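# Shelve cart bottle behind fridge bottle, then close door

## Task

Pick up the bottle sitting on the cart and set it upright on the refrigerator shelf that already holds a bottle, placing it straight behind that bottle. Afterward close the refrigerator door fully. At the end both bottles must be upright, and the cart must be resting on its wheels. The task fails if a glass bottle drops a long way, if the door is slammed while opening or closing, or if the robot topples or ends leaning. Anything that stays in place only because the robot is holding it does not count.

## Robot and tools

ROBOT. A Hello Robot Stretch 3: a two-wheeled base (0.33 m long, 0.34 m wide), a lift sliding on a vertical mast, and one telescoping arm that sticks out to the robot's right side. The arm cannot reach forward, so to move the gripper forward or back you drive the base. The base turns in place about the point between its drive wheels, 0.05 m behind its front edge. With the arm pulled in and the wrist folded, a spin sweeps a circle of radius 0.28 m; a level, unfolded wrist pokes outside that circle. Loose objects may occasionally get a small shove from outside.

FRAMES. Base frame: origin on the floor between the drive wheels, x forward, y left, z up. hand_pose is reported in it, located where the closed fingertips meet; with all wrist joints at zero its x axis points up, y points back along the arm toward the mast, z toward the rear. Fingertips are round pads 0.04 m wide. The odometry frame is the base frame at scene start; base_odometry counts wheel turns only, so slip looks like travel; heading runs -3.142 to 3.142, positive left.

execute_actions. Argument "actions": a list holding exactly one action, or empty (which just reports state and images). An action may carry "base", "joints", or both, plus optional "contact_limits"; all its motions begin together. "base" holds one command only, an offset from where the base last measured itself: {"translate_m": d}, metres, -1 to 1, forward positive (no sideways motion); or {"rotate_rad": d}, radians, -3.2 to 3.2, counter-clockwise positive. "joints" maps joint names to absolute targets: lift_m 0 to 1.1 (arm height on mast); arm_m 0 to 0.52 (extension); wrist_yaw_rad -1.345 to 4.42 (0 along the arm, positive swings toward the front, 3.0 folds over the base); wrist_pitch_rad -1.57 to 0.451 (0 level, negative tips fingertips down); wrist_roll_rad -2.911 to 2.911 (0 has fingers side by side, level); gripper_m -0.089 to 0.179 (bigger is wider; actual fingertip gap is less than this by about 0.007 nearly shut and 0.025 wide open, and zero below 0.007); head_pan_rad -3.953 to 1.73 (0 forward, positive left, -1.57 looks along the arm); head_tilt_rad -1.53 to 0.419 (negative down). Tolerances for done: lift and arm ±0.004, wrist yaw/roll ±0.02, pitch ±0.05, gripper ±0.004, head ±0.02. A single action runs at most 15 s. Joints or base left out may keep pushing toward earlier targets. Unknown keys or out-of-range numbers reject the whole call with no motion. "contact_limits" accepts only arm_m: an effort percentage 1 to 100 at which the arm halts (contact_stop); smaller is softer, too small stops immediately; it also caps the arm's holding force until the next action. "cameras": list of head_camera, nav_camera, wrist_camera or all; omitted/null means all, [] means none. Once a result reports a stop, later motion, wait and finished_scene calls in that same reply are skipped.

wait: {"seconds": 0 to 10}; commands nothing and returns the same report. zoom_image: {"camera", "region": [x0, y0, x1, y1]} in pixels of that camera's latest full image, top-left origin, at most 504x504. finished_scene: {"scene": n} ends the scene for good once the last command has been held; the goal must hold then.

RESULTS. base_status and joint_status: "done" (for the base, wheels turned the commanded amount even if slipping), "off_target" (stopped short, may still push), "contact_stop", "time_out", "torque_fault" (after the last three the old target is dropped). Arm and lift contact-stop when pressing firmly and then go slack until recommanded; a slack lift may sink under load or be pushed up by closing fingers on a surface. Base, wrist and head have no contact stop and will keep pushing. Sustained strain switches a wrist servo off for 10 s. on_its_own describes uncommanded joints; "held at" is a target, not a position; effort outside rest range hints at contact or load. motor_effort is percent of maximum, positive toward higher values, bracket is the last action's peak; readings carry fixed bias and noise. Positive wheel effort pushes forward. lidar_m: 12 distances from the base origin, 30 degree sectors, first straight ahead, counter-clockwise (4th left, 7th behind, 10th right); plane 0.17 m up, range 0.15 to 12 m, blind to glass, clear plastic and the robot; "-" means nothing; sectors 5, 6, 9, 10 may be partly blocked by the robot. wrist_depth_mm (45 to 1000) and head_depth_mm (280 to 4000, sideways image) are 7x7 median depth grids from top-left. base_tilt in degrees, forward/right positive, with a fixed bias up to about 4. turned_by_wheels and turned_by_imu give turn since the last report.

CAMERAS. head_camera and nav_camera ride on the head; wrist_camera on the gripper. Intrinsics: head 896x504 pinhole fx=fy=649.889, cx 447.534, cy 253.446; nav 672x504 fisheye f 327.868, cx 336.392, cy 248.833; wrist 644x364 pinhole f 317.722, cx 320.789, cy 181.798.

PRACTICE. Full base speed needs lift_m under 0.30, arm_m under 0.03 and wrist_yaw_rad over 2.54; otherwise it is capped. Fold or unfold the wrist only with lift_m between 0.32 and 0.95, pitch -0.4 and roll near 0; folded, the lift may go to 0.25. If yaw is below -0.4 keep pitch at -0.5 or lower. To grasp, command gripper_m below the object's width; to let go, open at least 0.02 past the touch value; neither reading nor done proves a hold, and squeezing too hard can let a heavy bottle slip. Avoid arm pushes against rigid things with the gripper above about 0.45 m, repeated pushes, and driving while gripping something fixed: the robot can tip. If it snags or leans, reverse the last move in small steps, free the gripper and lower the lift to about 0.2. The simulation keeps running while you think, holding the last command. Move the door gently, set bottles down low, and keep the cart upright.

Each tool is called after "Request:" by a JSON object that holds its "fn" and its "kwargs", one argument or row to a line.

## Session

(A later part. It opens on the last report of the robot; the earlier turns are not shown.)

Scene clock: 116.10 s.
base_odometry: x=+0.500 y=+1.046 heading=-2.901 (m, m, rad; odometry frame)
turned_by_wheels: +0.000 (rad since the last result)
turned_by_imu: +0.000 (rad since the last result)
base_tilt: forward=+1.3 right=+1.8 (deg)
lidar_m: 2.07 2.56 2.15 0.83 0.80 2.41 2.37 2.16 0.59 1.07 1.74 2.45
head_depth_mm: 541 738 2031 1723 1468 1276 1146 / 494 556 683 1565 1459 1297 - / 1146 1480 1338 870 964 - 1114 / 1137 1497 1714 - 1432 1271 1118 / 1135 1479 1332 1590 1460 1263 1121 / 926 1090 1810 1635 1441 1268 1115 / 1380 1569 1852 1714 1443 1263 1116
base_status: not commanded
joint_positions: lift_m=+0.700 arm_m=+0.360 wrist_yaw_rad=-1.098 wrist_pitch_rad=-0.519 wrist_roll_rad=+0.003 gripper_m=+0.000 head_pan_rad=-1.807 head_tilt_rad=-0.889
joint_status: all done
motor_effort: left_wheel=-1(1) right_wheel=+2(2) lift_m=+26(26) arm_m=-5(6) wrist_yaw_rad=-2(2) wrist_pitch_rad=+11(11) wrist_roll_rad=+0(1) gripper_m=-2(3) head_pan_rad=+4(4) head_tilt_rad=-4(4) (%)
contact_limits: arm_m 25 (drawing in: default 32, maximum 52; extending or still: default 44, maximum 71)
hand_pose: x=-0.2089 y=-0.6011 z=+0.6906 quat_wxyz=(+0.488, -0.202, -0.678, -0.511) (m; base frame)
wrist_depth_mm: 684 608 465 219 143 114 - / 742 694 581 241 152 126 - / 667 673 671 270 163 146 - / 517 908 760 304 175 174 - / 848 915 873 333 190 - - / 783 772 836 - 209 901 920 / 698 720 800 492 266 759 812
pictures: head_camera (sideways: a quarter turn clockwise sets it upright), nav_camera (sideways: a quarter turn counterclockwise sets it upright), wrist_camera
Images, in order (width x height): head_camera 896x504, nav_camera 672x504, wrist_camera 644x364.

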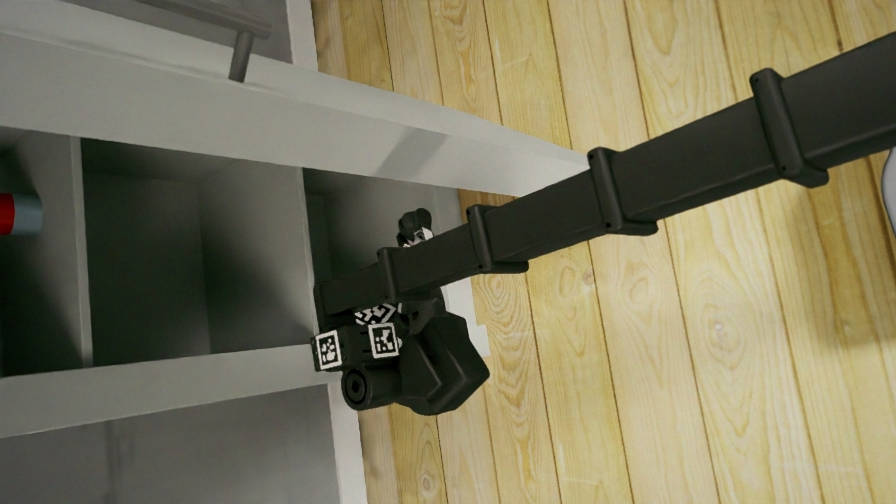

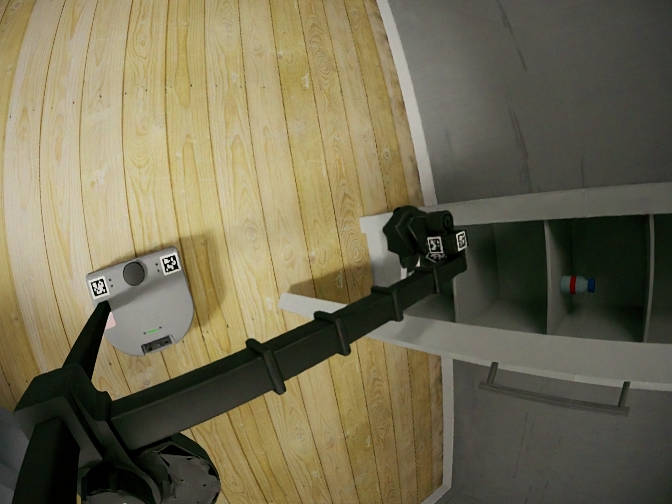

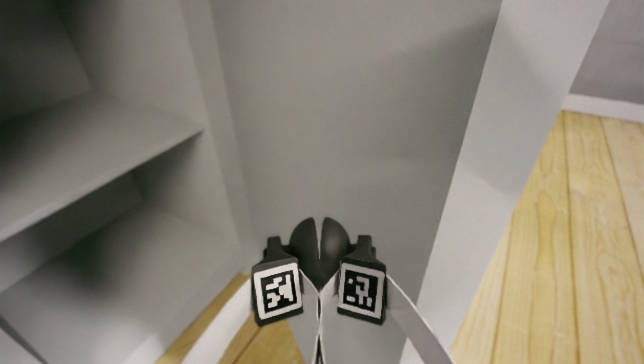

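Request:
{"fn": "execute_actions", "kwargs": {
  "actions": [
    {"joints":{"arm_m":0.45,"wrist_yaw_rad":0,"wrist_pitch_rad":-0.8}}
  ],
  "cameras": []
}}

Request:
{"fn": "execute_actions", "kwargs": {
  "actions": [
    {"base":{"translate_m":-0.25},"joints":{"head_pan_rad":-2.0}}
  ],
  "cameras": ["nav_camera","head_camera"]
}}

Scene clock: 123.33 s.
base_odometry: x=+0.500 y=+1.046 heading=-2.901 (m, m, rad; odometry frame)
turned_by_wheels: +0.000 (rad since the last result)
turned_by_imu: +0.001 (rad since the last result)
base_tilt: forward=+1.3 right=+1.7 (deg)
lidar_m: 2.08 2.56 2.17 0.83 0.80 2.41 2.37 2.16 0.59 1.08 1.74 2.45
head_depth_mm: 540 737 2022 1711 1468 1276 1143 / 496 558 684 1544 1460 1295 - / 1144 1475 1337 872 979 - 1115 / 1134 1487 1721 - 1456 1260 1123 / 1135 1472 - 1585 1455 1268 1116 / 930 1085 1817 1674 1450 1263 1116 / 1381 1581 1828 1701 1452 1264 1114
base_status: not commanded
joint_positions: lift_m=+0.700 arm_m=+0.450 wrist_yaw_rad=-0.003 wrist_pitch_rad=-0.808 wrist_roll_rad=+0.003 gripper_m=+0.000 head_pan_rad=-1.807 head_tilt_rad=-0.889
joint_status: all done
motor_effort: left_wheel=-1(1) right_wheel=+1(2) lift_m=+26(26) arm_m=+5(7) wrist_yaw_rad=+3(4) wrist_pitch_rad=+5(8) wrist_roll_rad=+0(1) gripper_m=-2(2) head_pan_rad=+4(4) head_tilt_rad=-4(5) (%)
hand_pose: x=-0.0221 y=-0.7543 z=+0.6367 quat_wxyz=(+0.649, +0.277, -0.651, -0.280) (m; base frame)
wrist_depth_mm: 970 944 945 866 517 518 526 / - - - - 457 477 471 / - - - - 898 871 622 / 984 951 957 877 777 809 617 / 857 863 860 861 796 767 626 / 782 784 770 - 759 761 523 / 700 712 713 701 698 687 451
pictures: none
No camera images: the call's "cameras" was empty. Leave "cameras" out to get every camera's image.

Scene clock: 127.33 s.
base_odometry: x=+0.743 y=+1.106 heading=-2.901 (m, m, rad; odometry frame)
turned_by_wheels: +0.000 (rad since the last result)
turned_by_imu: +0.002 (rad since the last result)
base_tilt: forward=+1.3 right=+1.7 (deg)
lidar_m: 2.32 2.83 2.20 0.60 0.62 2.16 2.12 2.14 0.51 1.08 1.72 2.51
head_depth_mm: 439 580 2101 1717 1462 1274 1124 / 426 485 581 1635 1464 1277 - / 498 554 623 735 911 1295 - / 626 715 836 1003 1069 1223 1121 / 842 1014 1214 1403 1418 1262 1125 / 998 1370 1326 1548 1461 1273 1115 / 1049 1415 - 1497 1442 1252 1112
base_status: done
joint_positions: lift_m=+0.700 arm_m=+0.450 wrist_yaw_rad=-0.001 wrist_pitch_rad=-0.809 wrist_roll_rad=+0.003 gripper_m=+0.000 head_pan_rad=-1.993 head_tilt_rad=-0.890
joint_status: all done
motor_effort: left_wheel=-1(18) right_wheel=+2(65) lift_m=+25(25) arm_m=+4(5) wrist_yaw_rad=+2(3) wrist_pitch_rad=+5(5) wrist_roll_rad=+0(0) gripper_m=-2(3) head_pan_rad=-5(29) head_tilt_rad=-3(5) (%)
hand_pose: x=-0.0218 y=-0.7542 z=+0.6366 quat_wxyz=(+0.649, +0.277, -0.651, -0.279) (m; base frame)
wrist_depth_mm: 961 391 501 526 533 487 363 / - - 463 472 466 445 378 / - - 554 910 863 526 369 / 970 919 689 799 772 561 368 / 858 871 834 747 747 563 370 / 765 796 771 - 768 562 361 / 707 718 701 707 696 545 364
pictures: head_camera (sideways: a quarter turn clockwise sets it upright), nav_camera (sideways: a quarter turn counterclockwise sets it upright)
Images, in order (width x height): head_camera 896x504, nav_camera 672x504.

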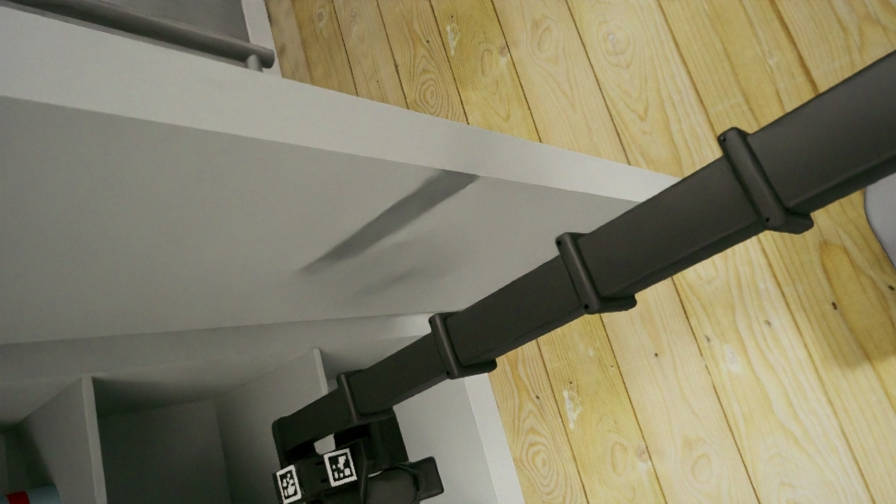

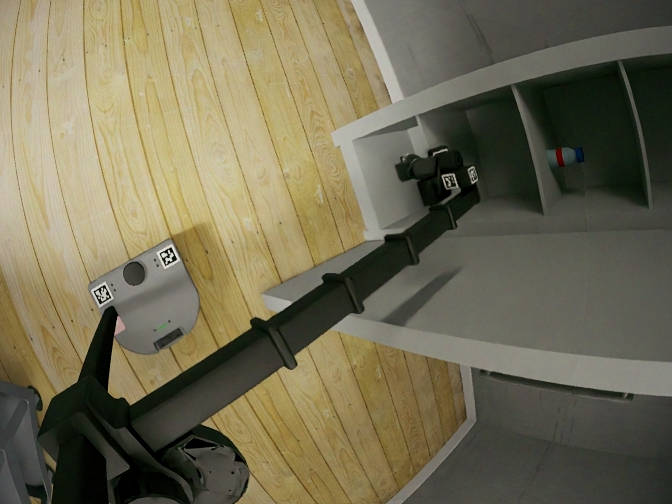

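Request:
{"fn": "execute_actions", "kwargs": {
  "actions": [
    {"base":{"translate_m":-0.2},"joints":{"head_pan_rad":-1.6,"arm_m":0.35,"head_tilt_rad":-0.6}}
  ],
  "cameras": ["nav_camera","head_camera"]
}}

Scene clock: 134.43 s.
base_odometry: x=+0.937 y=+1.154 heading=-2.900 (m, m, rad; odometry frame)
turned_by_wheels: +0.001 (rad since the last result)
turned_by_imu: +0.004 (rad since the last result)
base_tilt: forward=+1.8 right=+1.9 (deg)
lidar_m: 2.51 2.85 0.80 0.59 0.84 1.96 1.92 2.05 0.42 0.49 1.12 2.50
head_depth_mm: 321 345 381 428 518 1507 1271 / 453 447 441 444 492 553 - / 832 899 876 853 707 991 799 / 1223 1329 1274 1403 - 1455 1252 / 1216 1299 1487 1474 1662 1474 1249 / 1221 1339 1445 1458 1610 1460 1248 / 1138 1145 1151 1212 1372 1485 1249
base_status: done
joint_positions: lift_m=+0.700 arm_m=+0.350 wrist_yaw_rad=-0.001 wrist_pitch_rad=-0.810 wrist_roll_rad=+0.003 gripper_m=+0.000 head_pan_rad=-1.607 head_tilt_rad=-0.606
joint_status: all done
on_its_own: right_wheel is at rest, and its effort (-61) is outside its rest range (-18 to +18)
motor_effort: left_wheel=+16(28) right_wheel=-61(78) lift_m=+25(26) arm_m=-2(6) wrist_yaw_rad=+1(2) wrist_pitch_rad=+6(6) wrist_roll_rad=+0(0) gripper_m=-2(3) head_pan_rad=+4(36) head_tilt_rad=+2(23) (%)
hand_pose: x=-0.0218 y=-0.6544 z=+0.6364 quat_wxyz=(+0.649, +0.278, -0.651, -0.280) (m; base frame)
wrist_depth_mm: 497 514 530 541 431 219 142 / - 576 979 - 469 217 141 / - 687 892 918 455 215 140 / 953 884 831 795 444 213 139 / 849 852 854 873 439 210 138 / 755 758 771 - 370 207 138 / 708 713 695 701 482 205 136
pictures: head_camera (sideways: a quarter turn clockwise sets it upright), nav_camera (sideways: a quarter turn counterclockwise sets it upright)
Images, in order (width x height): head_camera 896x504, nav_camera 672x504.

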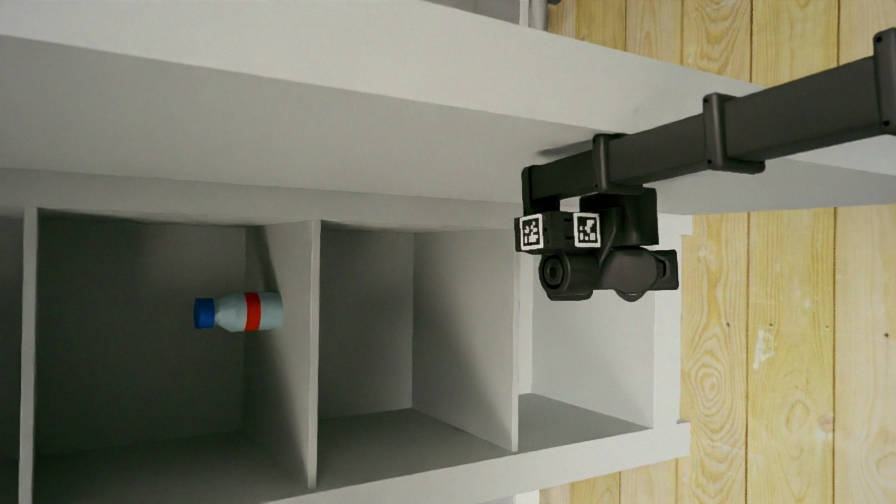

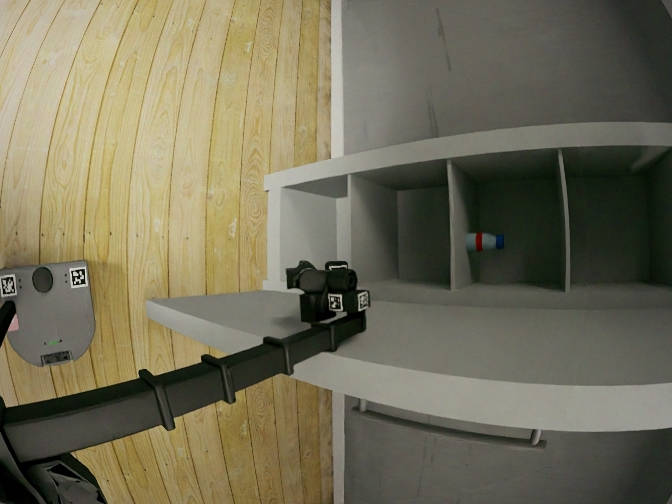

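Request:
{"fn": "execute_actions", "kwargs": {
  "actions": [
    {"base":{"translate_m":0.24},"joints":{"arm_m":0.0,"wrist_pitch_rad":-0.4}}
  ],
  "cameras": []
}}

Request:
{"fn": "execute_actions", "kwargs": {
  "actions": [
    {"base":{"rotate_rad":3.14},"joints":{"lift_m":0.95,"wrist_pitch_rad":-0.9,"head_tilt_rad":-0.7,"gripper_m":0.15}}
  ]
}}

Scene clock: 173.00 s.
base_odometry: x=+0.704 y=+1.096 heading=-2.900 (m, m, rad; odometry frame)
turned_by_wheels: +0.000 (rad since the last result)
turned_by_imu: +0.000 (rad since the last result)
base_tilt: forward=+1.4 right=+1.7 (deg)
lidar_m: 2.28 2.78 2.19 0.63 0.61 2.20 2.16 0.57 0.54 1.07 1.73 2.52
head_depth_mm: 874 940 971 967 964 960 966 / 1196 1255 1178 1249 1352 1412 1227 / 1238 1345 1511 1474 1681 1465 1254 / 1241 1373 1510 1482 1676 1469 1320 / 1195 1336 1176 1354 1443 1482 1245 / 879 964 1110 1818 1769 1490 1249 / 1350 1477 1641 1841 1843 1494 1249
base_status: done
joint_positions: lift_m=+0.700 arm_m=+0.001 wrist_yaw_rad=-0.001 wrist_pitch_rad=-0.419 wrist_roll_rad=+0.003 gripper_m=+0.000 head_pan_rad=-1.607 head_tilt_rad=-0.606
joint_status: all done
joint sent to its limit — the command would take arm_m past its lower limit, so that joint was sent only as far as its limit.
motor_effort: left_wheel=-1(25) right_wheel=+1(63) lift_m=+22(25) arm_m=-5(6) wrist_yaw_rad=+1(2) wrist_pitch_rad=+11(12) wrist_roll_rad=+0(0) gripper_m=-3(3) head_pan_rad=+4(4) head_tilt_rad=+3(3) (%)
hand_pose: x=-0.0218 y=-0.3706 z=+0.7125 quat_wxyz=(+0.691, +0.147, -0.693, -0.148) (m; base frame)
wrist_depth_mm: - - - - - 603 383 / - - - - - 603 385 / - - - 931 877 596 385 / - - - - - 606 385 / - - - - - 597 390 / - - - - - 591 386 / 878 867 856 875 841 600 381
pictures: none
No camera images: the call's "cameras" was empty. Leave "cameras" out to get every camera's image.

Scene clock: 178.90 s.
base_odometry: x=+0.704 y=+1.096 heading=+0.240 (m, m, rad; odometry frame)
turned_by_wheels: +3.140 (rad since the last result)
turned_by_imu: +3.124 (rad since the last result)
base_tilt: forward=+1.3 right=+1.9 (deg)
lidar_m: 2.16 0.57 0.54 1.07 1.72 2.49 2.28 2.78 2.19 0.64 0.61 2.20
head_depth_mm: 1811 2004 2248 2127 - - - / 1816 2015 2254 2160 - - - / 1810 2000 2210 2072 1763 - - / 1796 2014 1120 1318 1434 - - / 1805 2006 1126 1229 1131 1304 1167 / 1794 1968 980 829 1075 988 1153 / 1804 2003 1125 827 904 1214 1200
base_status: done
joint_positions: lift_m=+0.950 arm_m=+0.001 wrist_yaw_rad=-0.001 wrist_pitch_rad=-0.906 wrist_roll_rad=+0.003 gripper_m=+0.150 head_pan_rad=-1.607 head_tilt_rad=-0.691
joint_status: all done
motor_effort: left_wheel=-3(7) right_wheel=+5(10) lift_m=+25(26) arm_m=-5(5) wrist_yaw_rad=+1(1) wrist_pitch_rad=+4(9) wrist_roll_rad=+0(0) gripper_m=+0(84) head_pan_rad=+4(4) head_tilt_rad=-4(13) (%)
hand_pose: x=-0.0218 y=-0.2854 z=+0.8719 quat_wxyz=(+0.635, +0.309, -0.637, -0.311) (m; base frame)
wrist_depth_mm: 356 367 867 865 - - - / - 750 794 806 - - - / - 743 694 - - - - / - - 936 - - - - / - - - - - - - / - - - - - - - / 907 887 889 918 856 921 864
pictures: head_camera (sideways: a quarter turn clockwise sets it upright), nav_camera (sideways: a quarter turn counterclockwise sets it upright), wrist_camera
Images, in order (width x height): head_camera 896x504, nav_camera 672x504, wrist_camera 644x364.

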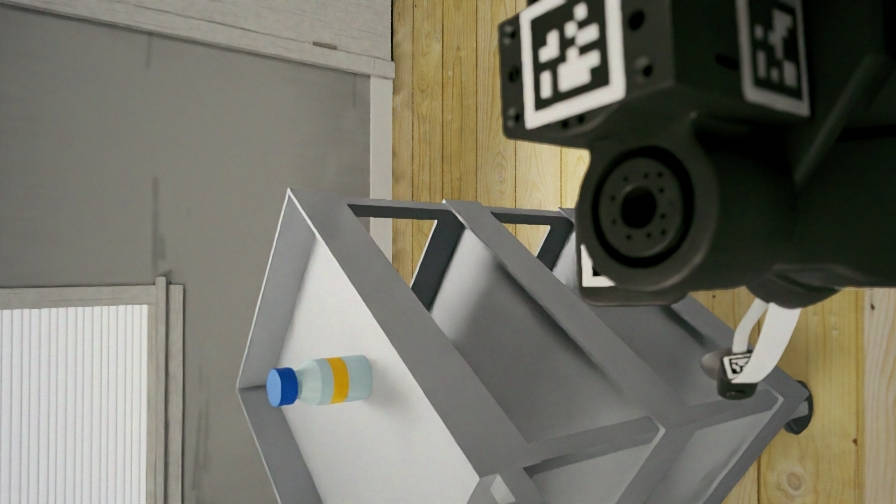

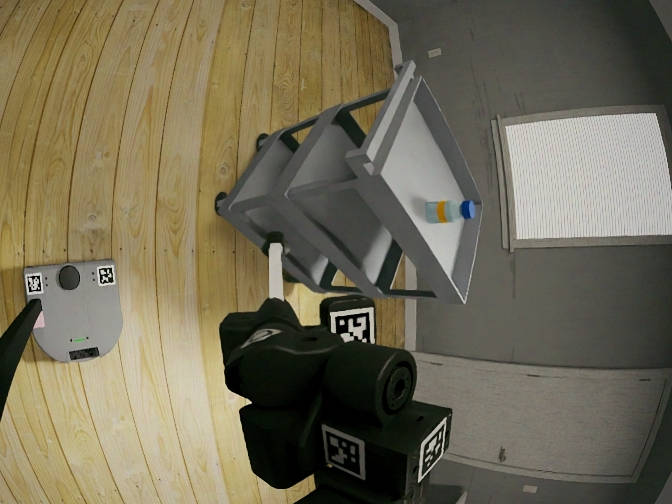

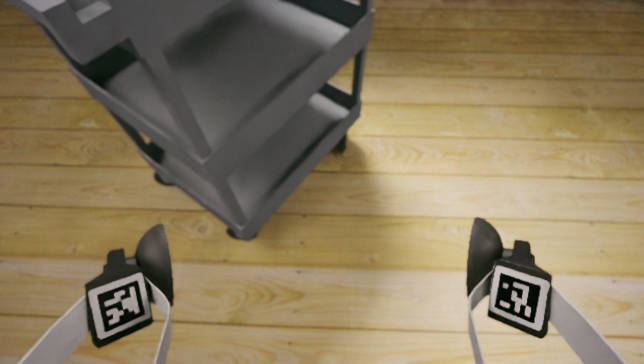

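Request:
{"fn": "execute_actions", "kwargs": {
  "actions": [
    {"base":{"rotate_rad":0.2},"joints":{"wrist_pitch_rad":-0.4,"lift_m":0.93,"arm_m":0.3}}
  ],
  "cameras": ["wrist_camera","head_camera"]
}}

Scene clock: 188.27 s.
base_odometry: x=+0.704 y=+1.096 heading=+0.440 (m, m, rad; odometry frame)
turned_by_wheels: +0.200 (rad since the last result)
turned_by_imu: +0.200 (rad since the last result)
base_tilt: forward=+1.2 right=+1.7 (deg)
lidar_m: 2.16 0.54 0.66 1.07 1.89 2.62 2.29 2.45 0.89 0.61 0.80 2.16
head_depth_mm: 1743 1937 2094 - - 1377 1198 / 1777 1961 - 1285 1602 1406 1194 / 1804 1984 - 1314 1381 1383 1198 / 1834 1991 - 1230 1115 1311 1202 / 1861 2086 1144 792 1015 1144 1196 / 1910 2116 1101 757 1114 1301 1199 / 1962 2182 1050 935 1375 1409 1197
base_status: done
joint_positions: lift_m=+0.930 arm_m=+0.300 wrist_yaw_rad=-0.001 wrist_pitch_rad=-0.419 wrist_roll_rad=+0.003 gripper_m=+0.150 head_pan_rad=-1.607 head_tilt_rad=-0.691
joint_status: all done
motor_effort: left_wheel=-3(8) right_wheel=+5(9) lift_m=+19(21) arm_m=+5(7) wrist_yaw_rad=+1(2) wrist_pitch_rad=+11(13) wrist_roll_rad=+0(0) gripper_m=+1(0) head_pan_rad=+4(4) head_tilt_rad=-3(3) (%)
hand_pose: x=-0.0218 y=-0.6689 z=+0.9427 quat_wxyz=(+0.691, +0.147, -0.693, -0.148) (m; base frame)
wrist_depth_mm: - - - - - - - / - - - - - - - / - - 609 605 651 573 - / 460 497 517 461 495 497 - / 459 426 406 408 383 - - / - - 334 336 311 - - / - 278 283 242 594 - -
pictures: head_camera (sideways: a quarter turn clockwise sets it upright), wrist_camera
Images, in order (width x height): head_camera 896x504, wrist_camera 644x364.

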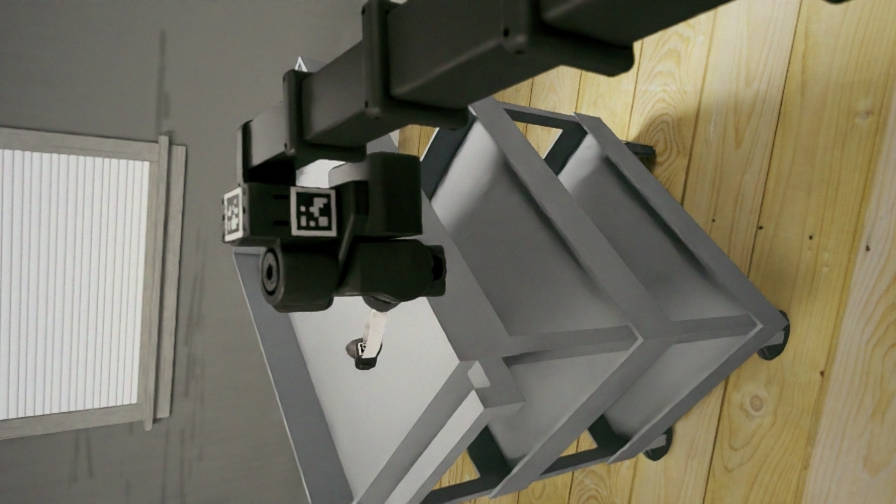

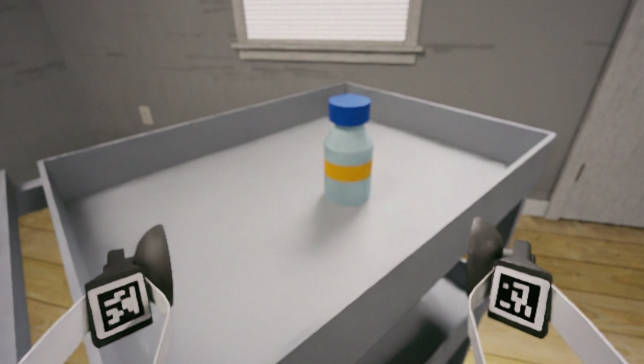

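Request:
{"fn": "execute_actions", "kwargs": {
  "actions": [
    {"base":{"rotate_rad":-0.035},"joints":{"wrist_pitch_rad":-0.3,"lift_m":0.92,"arm_m":0.42}}
  ],
  "cameras": ["wrist_camera","head_camera"]
}}

Scene clock: 198.87 s.
base_odometry: x=+0.704 y=+1.096 heading=+0.405 (m, m, rad; odometry frame)
turned_by_wheels: -0.035 (rad since the last result)
turned_by_imu: -0.034 (rad since the last result)
base_tilt: forward=+1.2 right=+1.8 (deg)
lidar_m: 2.16 0.54 0.63 1.07 1.85 2.62 2.29 2.50 0.94 0.61 0.74 2.16
head_depth_mm: 1740 1923 2149 - - 1379 1204 / 1772 1971 2124 1275 1602 1410 1199 / 1797 1948 966 1298 1455 1366 1203 / 1835 1966 976 1228 1140 1309 1197 / 1848 2062 1074 814 1048 1149 1200 / 1865 2126 1107 751 1042 1311 1193 / 1914 2147 1060 824 1236 1358 1194
base_status: done
joint_positions: lift_m=+0.920 arm_m=+0.420 wrist_yaw_rad=-0.001 wrist_pitch_rad=-0.320 wrist_roll_rad=+0.003 gripper_m=+0.150 head_pan_rad=-1.607 head_tilt_rad=-0.691
joint_status: all done
motor_effort: left_wheel=+1(3) right_wheel=-2(4) lift_m=+19(19) arm_m=+5(6) wrist_yaw_rad=+1(1) wrist_pitch_rad=+11(12) wrist_roll_rad=+0(0) gripper_m=+1(1) head_pan_rad=+5(5) head_tilt_rad=-3(3) (%)
hand_pose: x=-0.0218 y=-0.8003 z=+0.9554 quat_wxyz=(+0.697, +0.112, -0.699, -0.114) (m; base frame)
wrist_depth_mm: - - - - - - - / - - - - - - - / - - - - - - - / - - 542 332 543 480 - / 401 443 452 318 448 449 - / 374 - 367 337 356 - - / 315 296 304 304 304 309 -
pictures: head_camera (sideways: a quarter turn clockwise sets it upright), wrist_camera
Images, in order (width x height): head_camera 896x504, wrist_camera 644x364.

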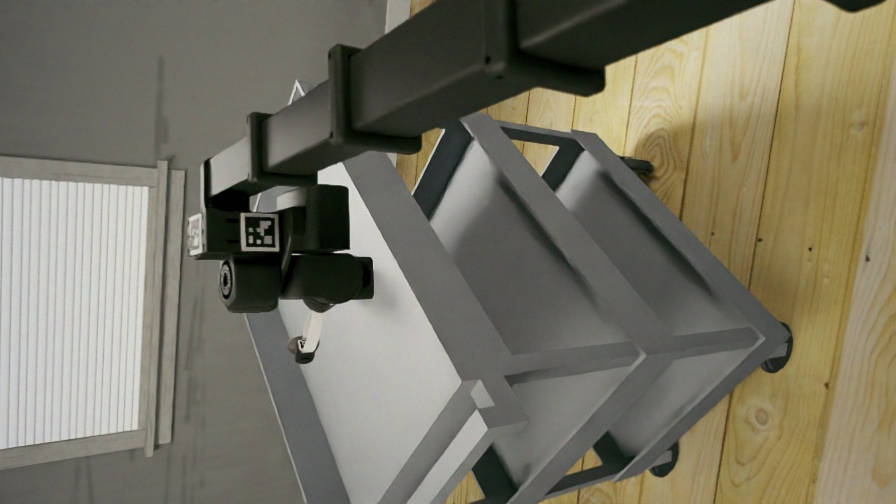

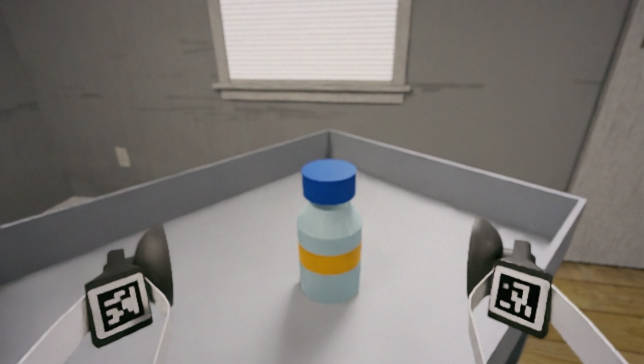

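Request:
{"fn": "execute_actions", "kwargs": {
  "actions": [
    {"base":{"rotate_rad":-0.5},"joints":{"lift_m":0.95}}
  ],
  "cameras": []
}}

Request:
{"fn": "execute_actions", "kwargs": {
  "actions": [
    {"base":{"translate_m":0.17}}
  ],
  "cameras": []
}}

Request:
{"fn": "execute_actions", "kwargs": {
  "actions": [
    {"base":{"rotate_rad":0.335},"joints":{"arm_m":0.36}}
  ],
  "cameras": []
}}

Request:
{"fn": "execute_actions", "kwargs": {
  "actions": [
    {"joints":{"lift_m":0.84,"arm_m":0.42}}
  ],
  "cameras": ["wrist_camera"]
}}

Scene clock: 215.73 s.
base_odometry: x=+0.704 y=+1.096 heading=-0.095 (m, m, rad; odometry frame)
turned_by_wheels: -0.500 (rad since the last result)
turned_by_imu: -0.496 (rad since the last result)
base_tilt: forward=+1.3 right=+1.8 (deg)
lidar_m: 2.16 2.16 0.54 0.65 1.50 1.88 2.60 2.28 2.47 0.90 0.61 0.79
head_depth_mm: 2122 2392 2716 - 1617 1410 1194 / 2059 2249 - 2063 1705 1404 1200 / 1976 2129 2535 2148 1683 1403 1205 / 1898 2036 2506 2133 1687 1403 1200 / 1856 2036 2333 2161 1694 1407 1203 / 1811 1973 2144 1284 1444 1365 1199 / 1748 1917 1076 1262 1108 1243 1146
base_status: done
joint_positions: lift_m=+0.950 arm_m=+0.420 wrist_yaw_rad=-0.001 wrist_pitch_rad=-0.320 wrist_roll_rad=+0.003 gripper_m=+0.150 head_pan_rad=-1.607 head_tilt_rad=-0.691
joint_status: all done
motor_effort: left_wheel=+2(8) right_wheel=-3(12) lift_m=+26(25) arm_m=+4(5) wrist_yaw_rad=+1(1) wrist_pitch_rad=+11(12) wrist_roll_rad=+0(0) gripper_m=+0(0) head_pan_rad=+4(4) head_tilt_rad=-4(3) (%)
hand_pose: x=-0.0218 y=-0.8004 z=+0.9851 quat_wxyz=(+0.697, +0.112, -0.699, -0.113) (m; base frame)
wrist_depth_mm: - - - - - - - / - - - - - - - / - - - - - - - / - - - - - - - / 515 463 - - - - - / 411 - - - - - - / 298 675 - - - - -
pictures: none
No camera images: the call's "cameras" was empty. Leave "cameras" out to get every camera's image.

Scene clock: 218.37 s.
base_odometry: x=+0.874 y=+1.080 heading=-0.095 (m, m, rad; odometry frame)
turned_by_wheels: +0.000 (rad since the last result)
turned_by_imu: +0.000 (rad since the last result)
base_tilt: forward=+1.2 right=+1.7 (deg)
lidar_m: 2.00 2.00 1.93 0.50 1.54 1.93 2.78 2.43 2.41 0.62 0.52 2.32
head_depth_mm: 2074 2317 2600 - 1630 1411 1199 / 1999 2187 - 2062 1710 1408 1198 / 1918 2087 2496 2124 1702 1407 1205 / 1881 2006 2426 2119 1696 1405 1200 / 1802 1994 1087 1263 1399 1335 1201 / 1756 1940 1101 862 1078 1153 1101 / 1712 1879 1067 829 684 818 1103
base_status: done
joint_positions: lift_m=+0.950 arm_m=+0.420 wrist_yaw_rad=-0.001 wrist_pitch_rad=-0.320 wrist_roll_rad=+0.003 gripper_m=+0.150 head_pan_rad=-1.607 head_tilt_rad=-0.691
joint_status: not commanded
motor_effort: left_wheel=+3(7) right_wheel=-5(6) lift_m=+25(25) arm_m=+5(4) wrist_yaw_rad=+1(1) wrist_pitch_rad=+11(11) wrist_roll_rad=+0(0) gripper_m=+0(1) head_pan_rad=+4(5) head_tilt_rad=-3(4) (%)
hand_pose: x=-0.0218 y=-0.8004 z=+0.9851 quat_wxyz=(+0.697, +0.112, -0.699, -0.113) (m; base frame)
wrist_depth_mm: - - - - - - - / - - - - - - - / - - - - - - - / - - - - - - - / 515 519 487 - - - - / 409 - 394 - - - - / 327 332 320 - - - -
pictures: none
No camera images: the call's "cameras" was empty. Leave "cameras" out to get every camera's image.

Scene clock: 219.97 s.
base_odometry: x=+0.874 y=+1.080 heading=+0.240 (m, m, rad; odometry frame)
turned_by_wheels: +0.335 (rad since the last result)
turned_by_imu: +0.334 (rad since the last result)
base_tilt: forward=+1.2 right=+1.6 (deg)
lidar_m: 1.99 2.12 0.50 0.86 1.17 2.56 2.43 2.79 0.88 0.53 0.66 2.03
head_depth_mm: 1763 1984 2144 - 1606 1410 1201 / 1778 1936 - 1925 1643 1407 1199 / 1767 1900 1026 1232 1378 1366 1199 / 1757 1895 - 833 1083 1210 1175 / 1752 1953 1073 832 731 939 1126 / 1771 1971 1074 833 1021 1203 1195 / 1761 1966 1034 758 1100 1303 1194
base_status: done
joint_positions: lift_m=+0.950 arm_m=+0.360 wrist_yaw_rad=-0.001 wrist_pitch_rad=-0.320 wrist_roll_rad=+0.003 gripper_m=+0.150 head_pan_rad=-1.607 head_tilt_rad=-0.692
joint_status: all done
motor_effort: left_wheel=-3(8) right_wheel=+4(12) lift_m=+25(25) arm_m=-5(6) wrist_yaw_rad=+1(1) wrist_pitch_rad=+11(11) wrist_roll_rad=+0(0) gripper_m=+0(0) head_pan_rad=+4(4) head_tilt_rad=-3(3) (%)
hand_pose: x=-0.0218 y=-0.7410 z=+0.9851 quat_wxyz=(+0.697, +0.112, -0.699, -0.113) (m; base frame)
wrist_depth_mm: - - - - - - - / - - - - - - - / - - - - - - - / - - 603 638 579 - - / - 456 509 323 506 489 - / 378 - 409 340 404 - - / 354 333 342 341 336 346 -
pictures: none
No camera images: the call's "cameras" was empty. Leave "cameras" out to get every camera's image.

Scene clock: 221.80 s.
base_odometry: x=+0.874 y=+1.080 heading=+0.240 (m, m, rad; odometry frame)
turned_by_wheels: +0.000 (rad since the last result)
turned_by_imu: +0.000 (rad since the last result)
base_tilt: forward=+1.2 right=+1.8 (deg)
lidar_m: 1.99 2.12 0.50 0.86 1.17 2.56 2.43 2.79 0.88 0.53 0.66 2.03
head_depth_mm: 1780 1972 2220 2159 1744 - - / 1766 1985 2077 2231 - 1373 1202 / 1768 1989 1113 1248 1385 1372 1195 / 1754 1976 1155 772 1078 1211 1174 / 1760 1959 1166 832 732 942 1130 / 1755 1957 1071 831 1018 1197 1192 / 1755 1962 1043 758 1094 1297 1194
base_status: not commanded
joint_positions: lift_m=+0.840 arm_m=+0.420 wrist_yaw_rad=-0.001 wrist_pitch_rad=-0.319 wrist_roll_rad=+0.003 gripper_m=+0.150 head_pan_rad=-1.607 head_tilt_rad=-0.692
joint_status: all done
motor_effort: left_wheel=-3(3) right_wheel=+4(4) lift_m=+19(21) arm_m=+5(6) wrist_yaw_rad=+1(1) wrist_pitch_rad=+11(11) wrist_roll_rad=+0(0) gripper_m=+0(1) head_pan_rad=+5(4) head_tilt_rad=-3(4) (%)
hand_pose: x=-0.0218 y=-0.8004 z=+0.8755 quat_wxyz=(+0.697, +0.112, -0.699, -0.113) (m; base frame)
wrist_depth_mm: - - - - - - - / - - - - - - - / - - 524 213 486 431 - / 334 388 432 222 421 398 366 / 322 350 323 237 316 334 298 / 262 - 260 250 257 - 211 / 222 210 215 215 213 212 143
pictures: wrist_camera
Images, in order (width x height): wrist_camera 644x364.

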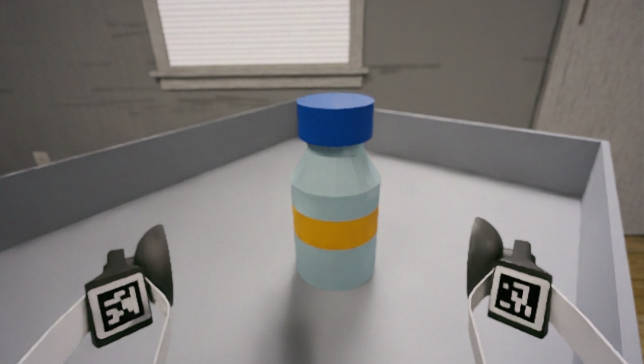

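Request:
{"fn": "execute_actions", "kwargs": {
  "actions": [
    {"base":{"translate_m":-0.012},"joints":{"lift_m":0.825,"arm_m":0.52}}
  ],
  "cameras": ["wrist_camera"]
}}

Request:
{"fn": "execute_actions", "kwargs": {
  "actions": [
    {"joints":{"gripper_m":0.03}}
  ],
  "cameras": ["wrist_camera"]
}}

Scene clock: 228.40 s.
base_odometry: x=+0.862 y=+1.077 heading=+0.240 (m, m, rad; odometry frame)
turned_by_wheels: +0.000 (rad since the last result)
turned_by_imu: +0.001 (rad since the last result)
base_tilt: forward=+1.3 right=+1.7 (deg)
lidar_m: 2.01 2.14 0.51 0.91 1.17 2.56 2.41 2.80 0.90 0.53 0.65 2.05
head_depth_mm: 1793 1968 2210 2156 1752 - - / 1765 1965 2108 2203 - 1359 1204 / 1760 1966 1118 1225 1385 1381 1204 / 1760 1969 - 829 1084 1242 1171 / 1760 1953 1161 831 759 923 1130 / 1764 1982 1070 829 988 1185 1192 / 1761 1974 1023 747 1081 1299 1197
base_status: done
joint_positions: lift_m=+0.825 arm_m=+0.520 wrist_yaw_rad=-0.001 wrist_pitch_rad=-0.319 wrist_roll_rad=+0.003 gripper_m=+0.150 head_pan_rad=-1.607 head_tilt_rad=-0.692
joint_status: all done
motor_effort: left_wheel=-3(8) right_wheel=+4(7) lift_m=+20(18) arm_m=+5(5) wrist_yaw_rad=+1(1) wrist_pitch_rad=+11(11) wrist_roll_rad=+0(0) gripper_m=+0(0) head_pan_rad=+3(4) head_tilt_rad=-4(3) (%)
hand_pose: x=-0.0217 y=-0.9004 z=+0.8606 quat_wxyz=(+0.697, +0.112, -0.699, -0.113) (m; base frame)
wrist_depth_mm: - - - - - - - / - - - - - - - / - - 419 107 384 - - / 289 339 388 112 372 342 297 / 286 319 288 124 280 303 286 / 242 - 229 123 227 - 231 / 204 192 197 135 190 194 192
pictures: wrist_camera
Images, in order (width x height): wrist_camera 644x364.

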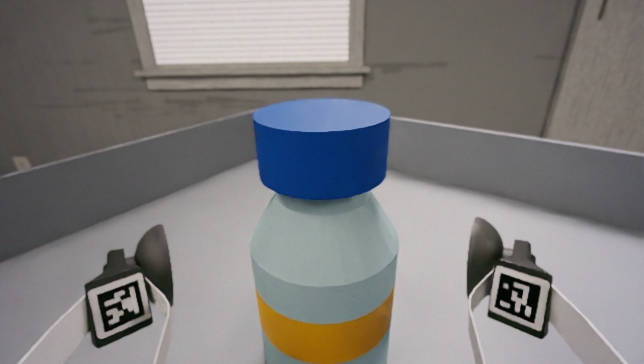

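Scene clock: 230.10 s.
base_odometry: x=+0.862 y=+1.077 heading=+0.240 (m, m, rad; odometry frame)
turned_by_wheels: +0.000 (rad since the last result)
turned_by_imu: +0.000 (rad since the last result)
base_tilt: forward=+1.4 right=+1.9 (deg)
lidar_m: 2.00 2.13 0.51 0.91 1.17 2.56 2.41 2.79 0.90 0.53 0.65 2.06
head_depth_mm: 1770 1956 2225 2161 1751 - - / 1771 1974 2111 2211 - 1369 1200 / 1758 1966 1117 1223 1375 1368 1202 / 1767 1956 - 828 1078 1241 1173 / 1766 1952 1148 831 756 923 1130 / 1761 1970 1070 827 985 1182 1201 / 1764 1971 1022 745 1083 1304 1195
base_status: not commanded
joint_positions: lift_m=+0.825 arm_m=+0.520 wrist_yaw_rad=-0.003 wrist_pitch_rad=-0.325 wrist_roll_rad=+0.003 gripper_m=+0.031 head_pan_rad=-1.607 head_tilt_rad=-0.692
joint_status: all done
motor_effort: left_wheel=-3(5) right_wheel=+7(9) lift_m=+19(20) arm_m=+4(5) wrist_yaw_rad=+3(4) wrist_pitch_rad=+14(14) wrist_roll_rad=+0(0) gripper_m=-19(93) head_pan_rad=+4(4) head_tilt_rad=-3(3) (%)
hand_pose: x=-0.0223 y=-0.8999 z=+0.8593 quat_wxyz=(+0.697, +0.113, -0.699, -0.116) (m; base frame)
wrist_depth_mm: - - - - - - - / - - - - - - - / - - 407 105 395 - - / 287 344 370 109 368 339 298 / 283 298 289 121 287 284 282 / 238 240 127 120 132 231 229 / 198 197 189 131 187 192 190
pictures: wrist_camera
Images, in order (width x height): wrist_camera 644x364.

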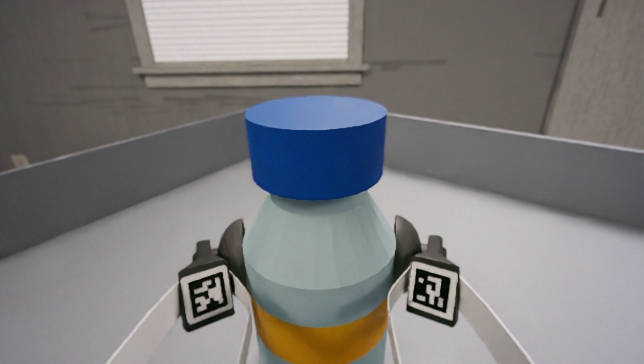

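Request:
{"fn": "execute_actions", "kwargs": {
  "actions": [
    {"joints":{"gripper_m":0.0,"lift_m":0.93}}
  ],
  "cameras": []
}}

Request:
{"fn": "execute_actions", "kwargs": {
  "actions": [
    {"base":{"translate_m":-0.25},"joints":{"arm_m":0.0}}
  ],
  "cameras": []
}}

Request:
{"fn": "execute_actions", "kwargs": {
  "actions": [
    {"base":{"rotate_rad":-1.57},"joints":{"head_pan_rad":-3.1,"head_tilt_rad":-0.5}}
  ]
}}

Scene clock: 246.33 s.
base_odometry: x=+0.862 y=+1.077 heading=+0.240 (m, m, rad; odometry frame)
turned_by_wheels: +0.000 (rad since the last result)
turned_by_imu: +0.001 (rad since the last result)
base_tilt: forward=+1.3 right=+1.8 (deg)
lidar_m: 2.01 2.13 0.51 0.91 1.17 2.55 2.42 2.79 0.90 0.53 0.65 2.05
head_depth_mm: 1777 1971 2171 - - 1378 1196 / 1770 1974 - 1221 1651 1403 1201 / 1764 1904 1079 1251 1346 1372 1200 / 1768 1893 1075 833 1080 1242 1171 / 1771 1931 1076 831 757 926 1127 / 1753 1964 1072 830 990 1186 1194 / 1761 1966 1021 746 1078 1300 1198
base_status: not commanded
joint_positions: lift_m=+0.930 arm_m=+0.520 wrist_yaw_rad=-0.003 wrist_pitch_rad=-0.348 wrist_roll_rad=+0.003 gripper_m=+0.007 head_pan_rad=-1.607 head_tilt_rad=-0.692
joint_status: gripper_m off_target (ended at +0.007, target +0.000); the others done
on_its_own: gripper_m is held at +0.007, not at your +0.000, by its stall guard, which is still easing
motor_effort: left_wheel=-4(3) right_wheel=+6(6) lift_m=+27(28) arm_m=+4(4) wrist_yaw_rad=+3(3) wrist_pitch_rad=+27(28) wrist_roll_rad=+0(0) gripper_m=-9(99) head_pan_rad=+5(4) head_tilt_rad=-4(4) (%)
hand_pose: x=-0.0222 y=-0.8974 z=+0.9584 quat_wxyz=(+0.695, +0.121, -0.697, -0.124) (m; base frame)
wrist_depth_mm: - - - - - - - / - - - - - - - / - - - 105 - - - / - - 463 109 - - - / - 382 415 120 403 375 - / 316 353 126 118 129 355 329 / 301 307 293 129 290 300 287
pictures: none
No camera images: the call's "cameras" was empty. Leave "cameras" out to get every camera's image.

Scene clock: 251.33 s.
base_odometry: x=+0.619 y=+1.018 heading=+0.240 (m, m, rad; odometry frame)
turned_by_wheels: +0.000 (rad since the last result)
turned_by_imu: +0.002 (rad since the last result)
base_tilt: forward=+1.4 right=+1.8 (deg)
lidar_m: 2.26 0.66 0.65 1.12 1.79 2.56 2.17 2.67 2.13 0.69 0.60 2.31
head_depth_mm: 1734 1917 2176 2163 1800 - - / 1757 1946 2196 2149 1840 - - / 1752 1967 2206 2161 1721 - - / 1748 1948 2078 428 - - - / 1751 1953 1095 1267 1377 1307 1196 / 1736 1957 1127 862 1080 1239 1172 / 1741 1942 1125 782 1081 918 1126
base_status: done
joint_positions: lift_m=+0.930 arm_m=+0.001 wrist_yaw_rad=-0.001 wrist_pitch_rad=-0.348 wrist_roll_rad=+0.003 gripper_m=+0.028 head_pan_rad=-1.607 head_tilt_rad=-0.692
joint_status: all done
joint sent to its limit — the command would take arm_m past its lower limit, so that joint was sent only as far as its limit.
on_its_own: gripper_m is held at +0.028, not at your +0.000, by its stall guard, which is not easing now
motor_effort: left_wheel=-3(5) right_wheel=+4(6) lift_m=+28(28) arm_m=-5(5) wrist_yaw_rad=+1(3) wrist_pitch_rad=+27(27) wrist_roll_rad=+0(0) gripper_m=-20(28) head_pan_rad=+5(4) head_tilt_rad=-4(3) (%)
hand_pose: x=-0.0218 y=-0.3790 z=+0.9583 quat_wxyz=(+0.695, +0.122, -0.697, -0.123) (m; base frame)
wrist_depth_mm: - - - - - - - / - - - - - - - / - 815 792 106 - - - / 606 611 514 110 - - - / 382 430 512 121 - - - / 381 782 128 120 131 - - / - 665 621 130 - - -
pictures: none
No camera images: the call's "cameras" was empty. Leave "cameras" out to get every camera's image.

Scene clock: 254.77 s.
base_odometry: x=+0.619 y=+1.018 heading=-1.330 (m, m, rad; odometry frame)
turned_by_wheels: -1.570 (rad since the last result)
turned_by_imu: -1.561 (rad since the last result)
base_tilt: forward=+1.3 right=+1.7 (deg)
lidar_m: 0.69 0.60 2.30 2.26 0.65 0.65 1.13 1.79 2.56 2.17 2.68 2.13
head_depth_mm: 1265 1359 1281 1440 1339 - - / 1272 1380 1277 1603 1402 - - / 1286 1399 1468 1627 1388 - - / 946 1019 1111 1240 1381 1527 1323 / 1424 1549 1663 1845 1974 1616 1344 / 1450 1556 1690 1851 2010 1623 1349 / 1449 1573 1721 1873 1999 1631 1353
base_status: done
joint_positions: lift_m=+0.930 arm_m=+0.001 wrist_yaw_rad=-0.001 wrist_pitch_rad=-0.348 wrist_roll_rad=+0.003 gripper_m=+0.028 head_pan_rad=-3.093 head_tilt_rad=-0.507
joint_status: all done
on_its_own: gripper_m is held at +0.028, not at your +0.000, by its stall guard, which is not easing now
motor_effort: left_wheel=+2(7) right_wheel=-4(9) lift_m=+28(28) arm_m=-5(5) wrist_yaw_rad=+2(2) wrist_pitch_rad=+27(27) wrist_roll_rad=+0(0) gripper_m=-20(20) head_pan_rad=-4(58) head_tilt_rad=+3(18) (%)
hand_pose: x=-0.0218 y=-0.3790 z=+0.9583 quat_wxyz=(+0.695, +0.122, -0.697, -0.123) (m; base frame)
wrist_depth_mm: - - - - - - - / - - - - - - - / - - - 106 - - - / - - - 111 - - - / - - - 121 - - - / - - 128 119 131 - - / - - - 129 - - -
pictures: head_camera (sideways: a quarter turn clockwise sets it upright), nav_camera (sideways: a quarter turn counterclockwise sets it upright), wrist_camera
Images, in order (width x height): head_camera 896x504, nav_camera 672x504, wrist_camera 644x364.

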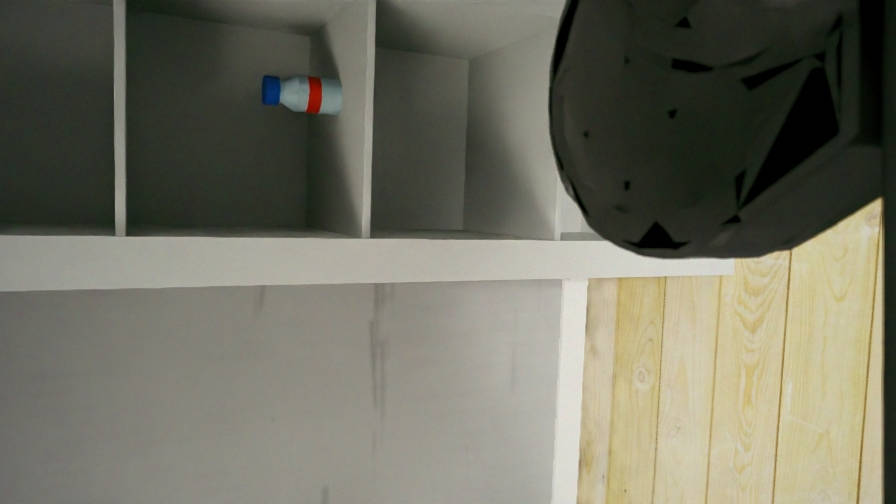

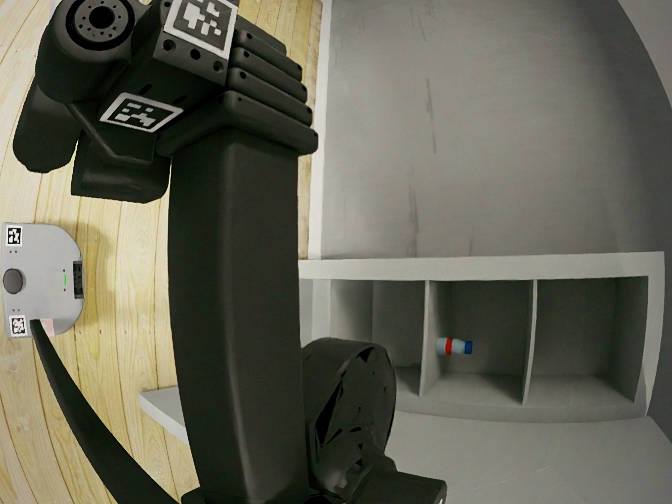

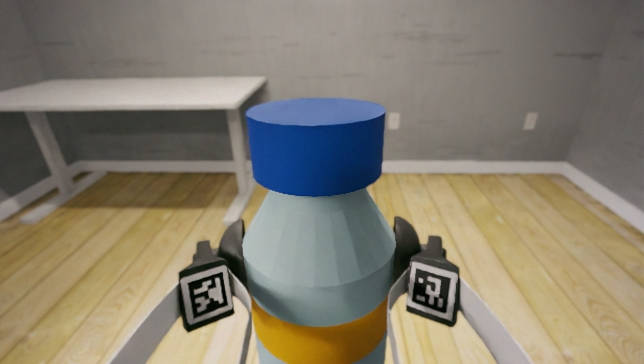

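Request:
{"fn": "execute_actions", "kwargs": {
  "actions": [
    {"base":{"translate_m":-0.64},"joints":{"lift_m":0.98}}
  ],
  "cameras": []
}}

Request:
{"fn": "execute_actions", "kwargs": {
  "actions": [
    {"base":{"rotate_rad":-1.58},"joints":{"head_pan_rad":-1.75,"wrist_yaw_rad":-0.4}}
  ]
}}

Scene clock: 281.23 s.
base_odometry: x=+0.466 y=+1.639 heading=-1.330 (m, m, rad; odometry frame)
turned_by_wheels: +0.000 (rad since the last result)
turned_by_imu: +0.003 (rad since the last result)
base_tilt: forward=+1.4 right=+1.7 (deg)
lidar_m: 1.20 1.24 0.48 0.47 0.50 0.66 0.49 1.11 1.62 2.47 2.39 2.75
head_depth_mm: 724 800 868 908 - - - / 731 803 874 921 - - - / 729 801 884 929 - - - / 384 415 452 494 551 607 - / 390 423 469 521 1222 1337 - / 883 952 1040 1146 1269 1393 - / 889 963 1052 1153 1282 1402 -
base_status: done
joint_positions: lift_m=+0.980 arm_m=+0.001 wrist_yaw_rad=-0.001 wrist_pitch_rad=-0.348 wrist_roll_rad=+0.003 gripper_m=+0.028 head_pan_rad=-3.093 head_tilt_rad=-0.507
joint_status: all done
on_its_own: gripper_m is held at +0.028, not at your +0.000, by its stall guard, which is not easing now
motor_effort: left_wheel=+3(4) right_wheel=-4(11) lift_m=+27(28) arm_m=-5(5) wrist_yaw_rad=+1(1) wrist_pitch_rad=+27(27) wrist_roll_rad=+0(0) gripper_m=-19(20) head_pan_rad=-5(4) head_tilt_rad=+4(3) (%)
hand_pose: x=-0.0218 y=-0.3790 z=+1.0083 quat_wxyz=(+0.695, +0.122, -0.697, -0.124) (m; base frame)
wrist_depth_mm: - - - - - - - / - - - - - - - / - - - 107 - - - / - - - 111 - - - / - - - 121 - - - / - - 127 120 131 - - / - - - 130 - - -
pictures: none
No camera images: the call's "cameras" was empty. Leave "cameras" out to get every camera's image.

Scene clock: 284.70 s.
base_odometry: x=+0.466 y=+1.639 heading=-2.910 (m, m, rad; odometry frame)
turned_by_wheels: -1.580 (rad since the last result)
turned_by_imu: -1.571 (rad since the last result)
base_tilt: forward=+1.2 right=+1.8 (deg)
lidar_m: 2.47 2.38 2.76 1.20 1.23 0.48 0.47 0.50 0.66 0.49 1.11 1.61
head_depth_mm: 771 836 865 811 652 - - / 767 849 920 717 666 - - / 755 837 909 791 394 - - / 747 822 898 839 622 - - / 733 811 883 838 639 - - / 402 412 444 481 526 575 692 / 367 395 428 478 1136 1296 1328
base_status: done
joint_positions: lift_m=+0.980 arm_m=+0.001 wrist_yaw_rad=-0.398 wrist_pitch_rad=-0.348 wrist_roll_rad=+0.003 gripper_m=+0.028 head_pan_rad=-1.757 head_tilt_rad=-0.507
joint_status: all done
on_its_own: gripper_m is held at +0.028, not at your +0.000, by its stall guard, which is not easing now
motor_effort: left_wheel=+2(6) right_wheel=-5(11) lift_m=+28(27) arm_m=-5(5) wrist_yaw_rad=-2(8) wrist_pitch_rad=+27(27) wrist_roll_rad=+0(0) gripper_m=-20(20) head_pan_rad=+4(59) head_tilt_rad=+3(4) (%)
hand_pose: x=-0.1117 y=-0.3607 z=+1.0083 quat_wxyz=(+0.657, -0.018, -0.708, -0.258) (m; base frame)
wrist_depth_mm: 179 394 577 624 557 401 322 / 189 341 622 640 575 417 354 / 199 292 551 107 537 433 370 / 210 260 387 111 400 409 383 / 222 247 307 121 459 456 386 / 245 260 128 120 131 501 395 / 812 278 474 130 632 545 401
pictures: head_camera (sideways: a quarter turn clockwise sets it upright), nav_camera (sideways: a quarter turn counterclockwise sets it upright), wrist_camera
Images, in order (width x height): head_camera 896x504, nav_camera 672x504, wrist_camera 644x364.

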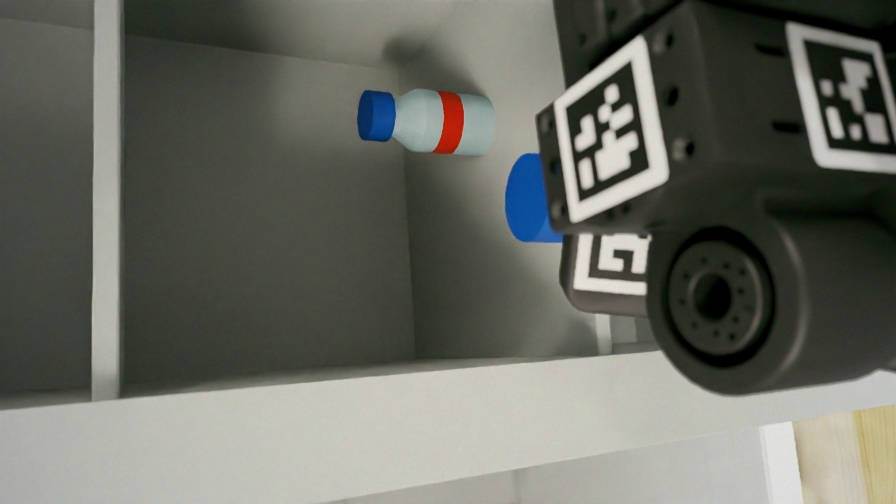

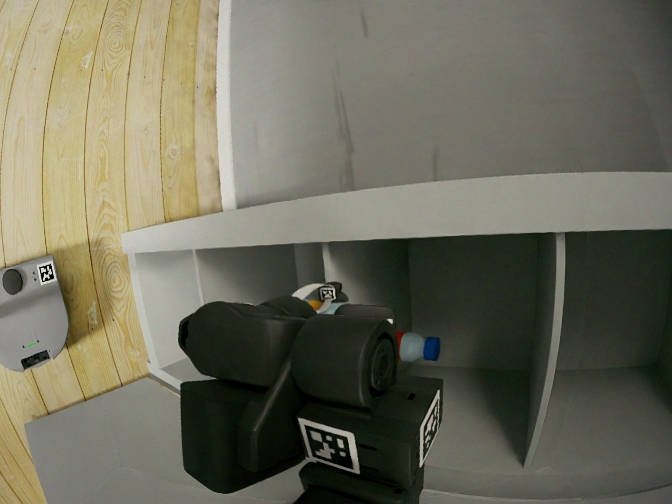

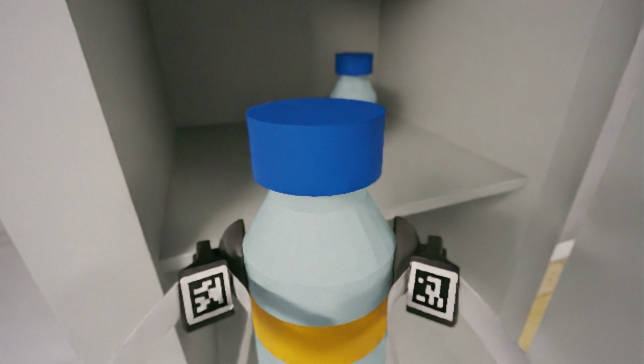

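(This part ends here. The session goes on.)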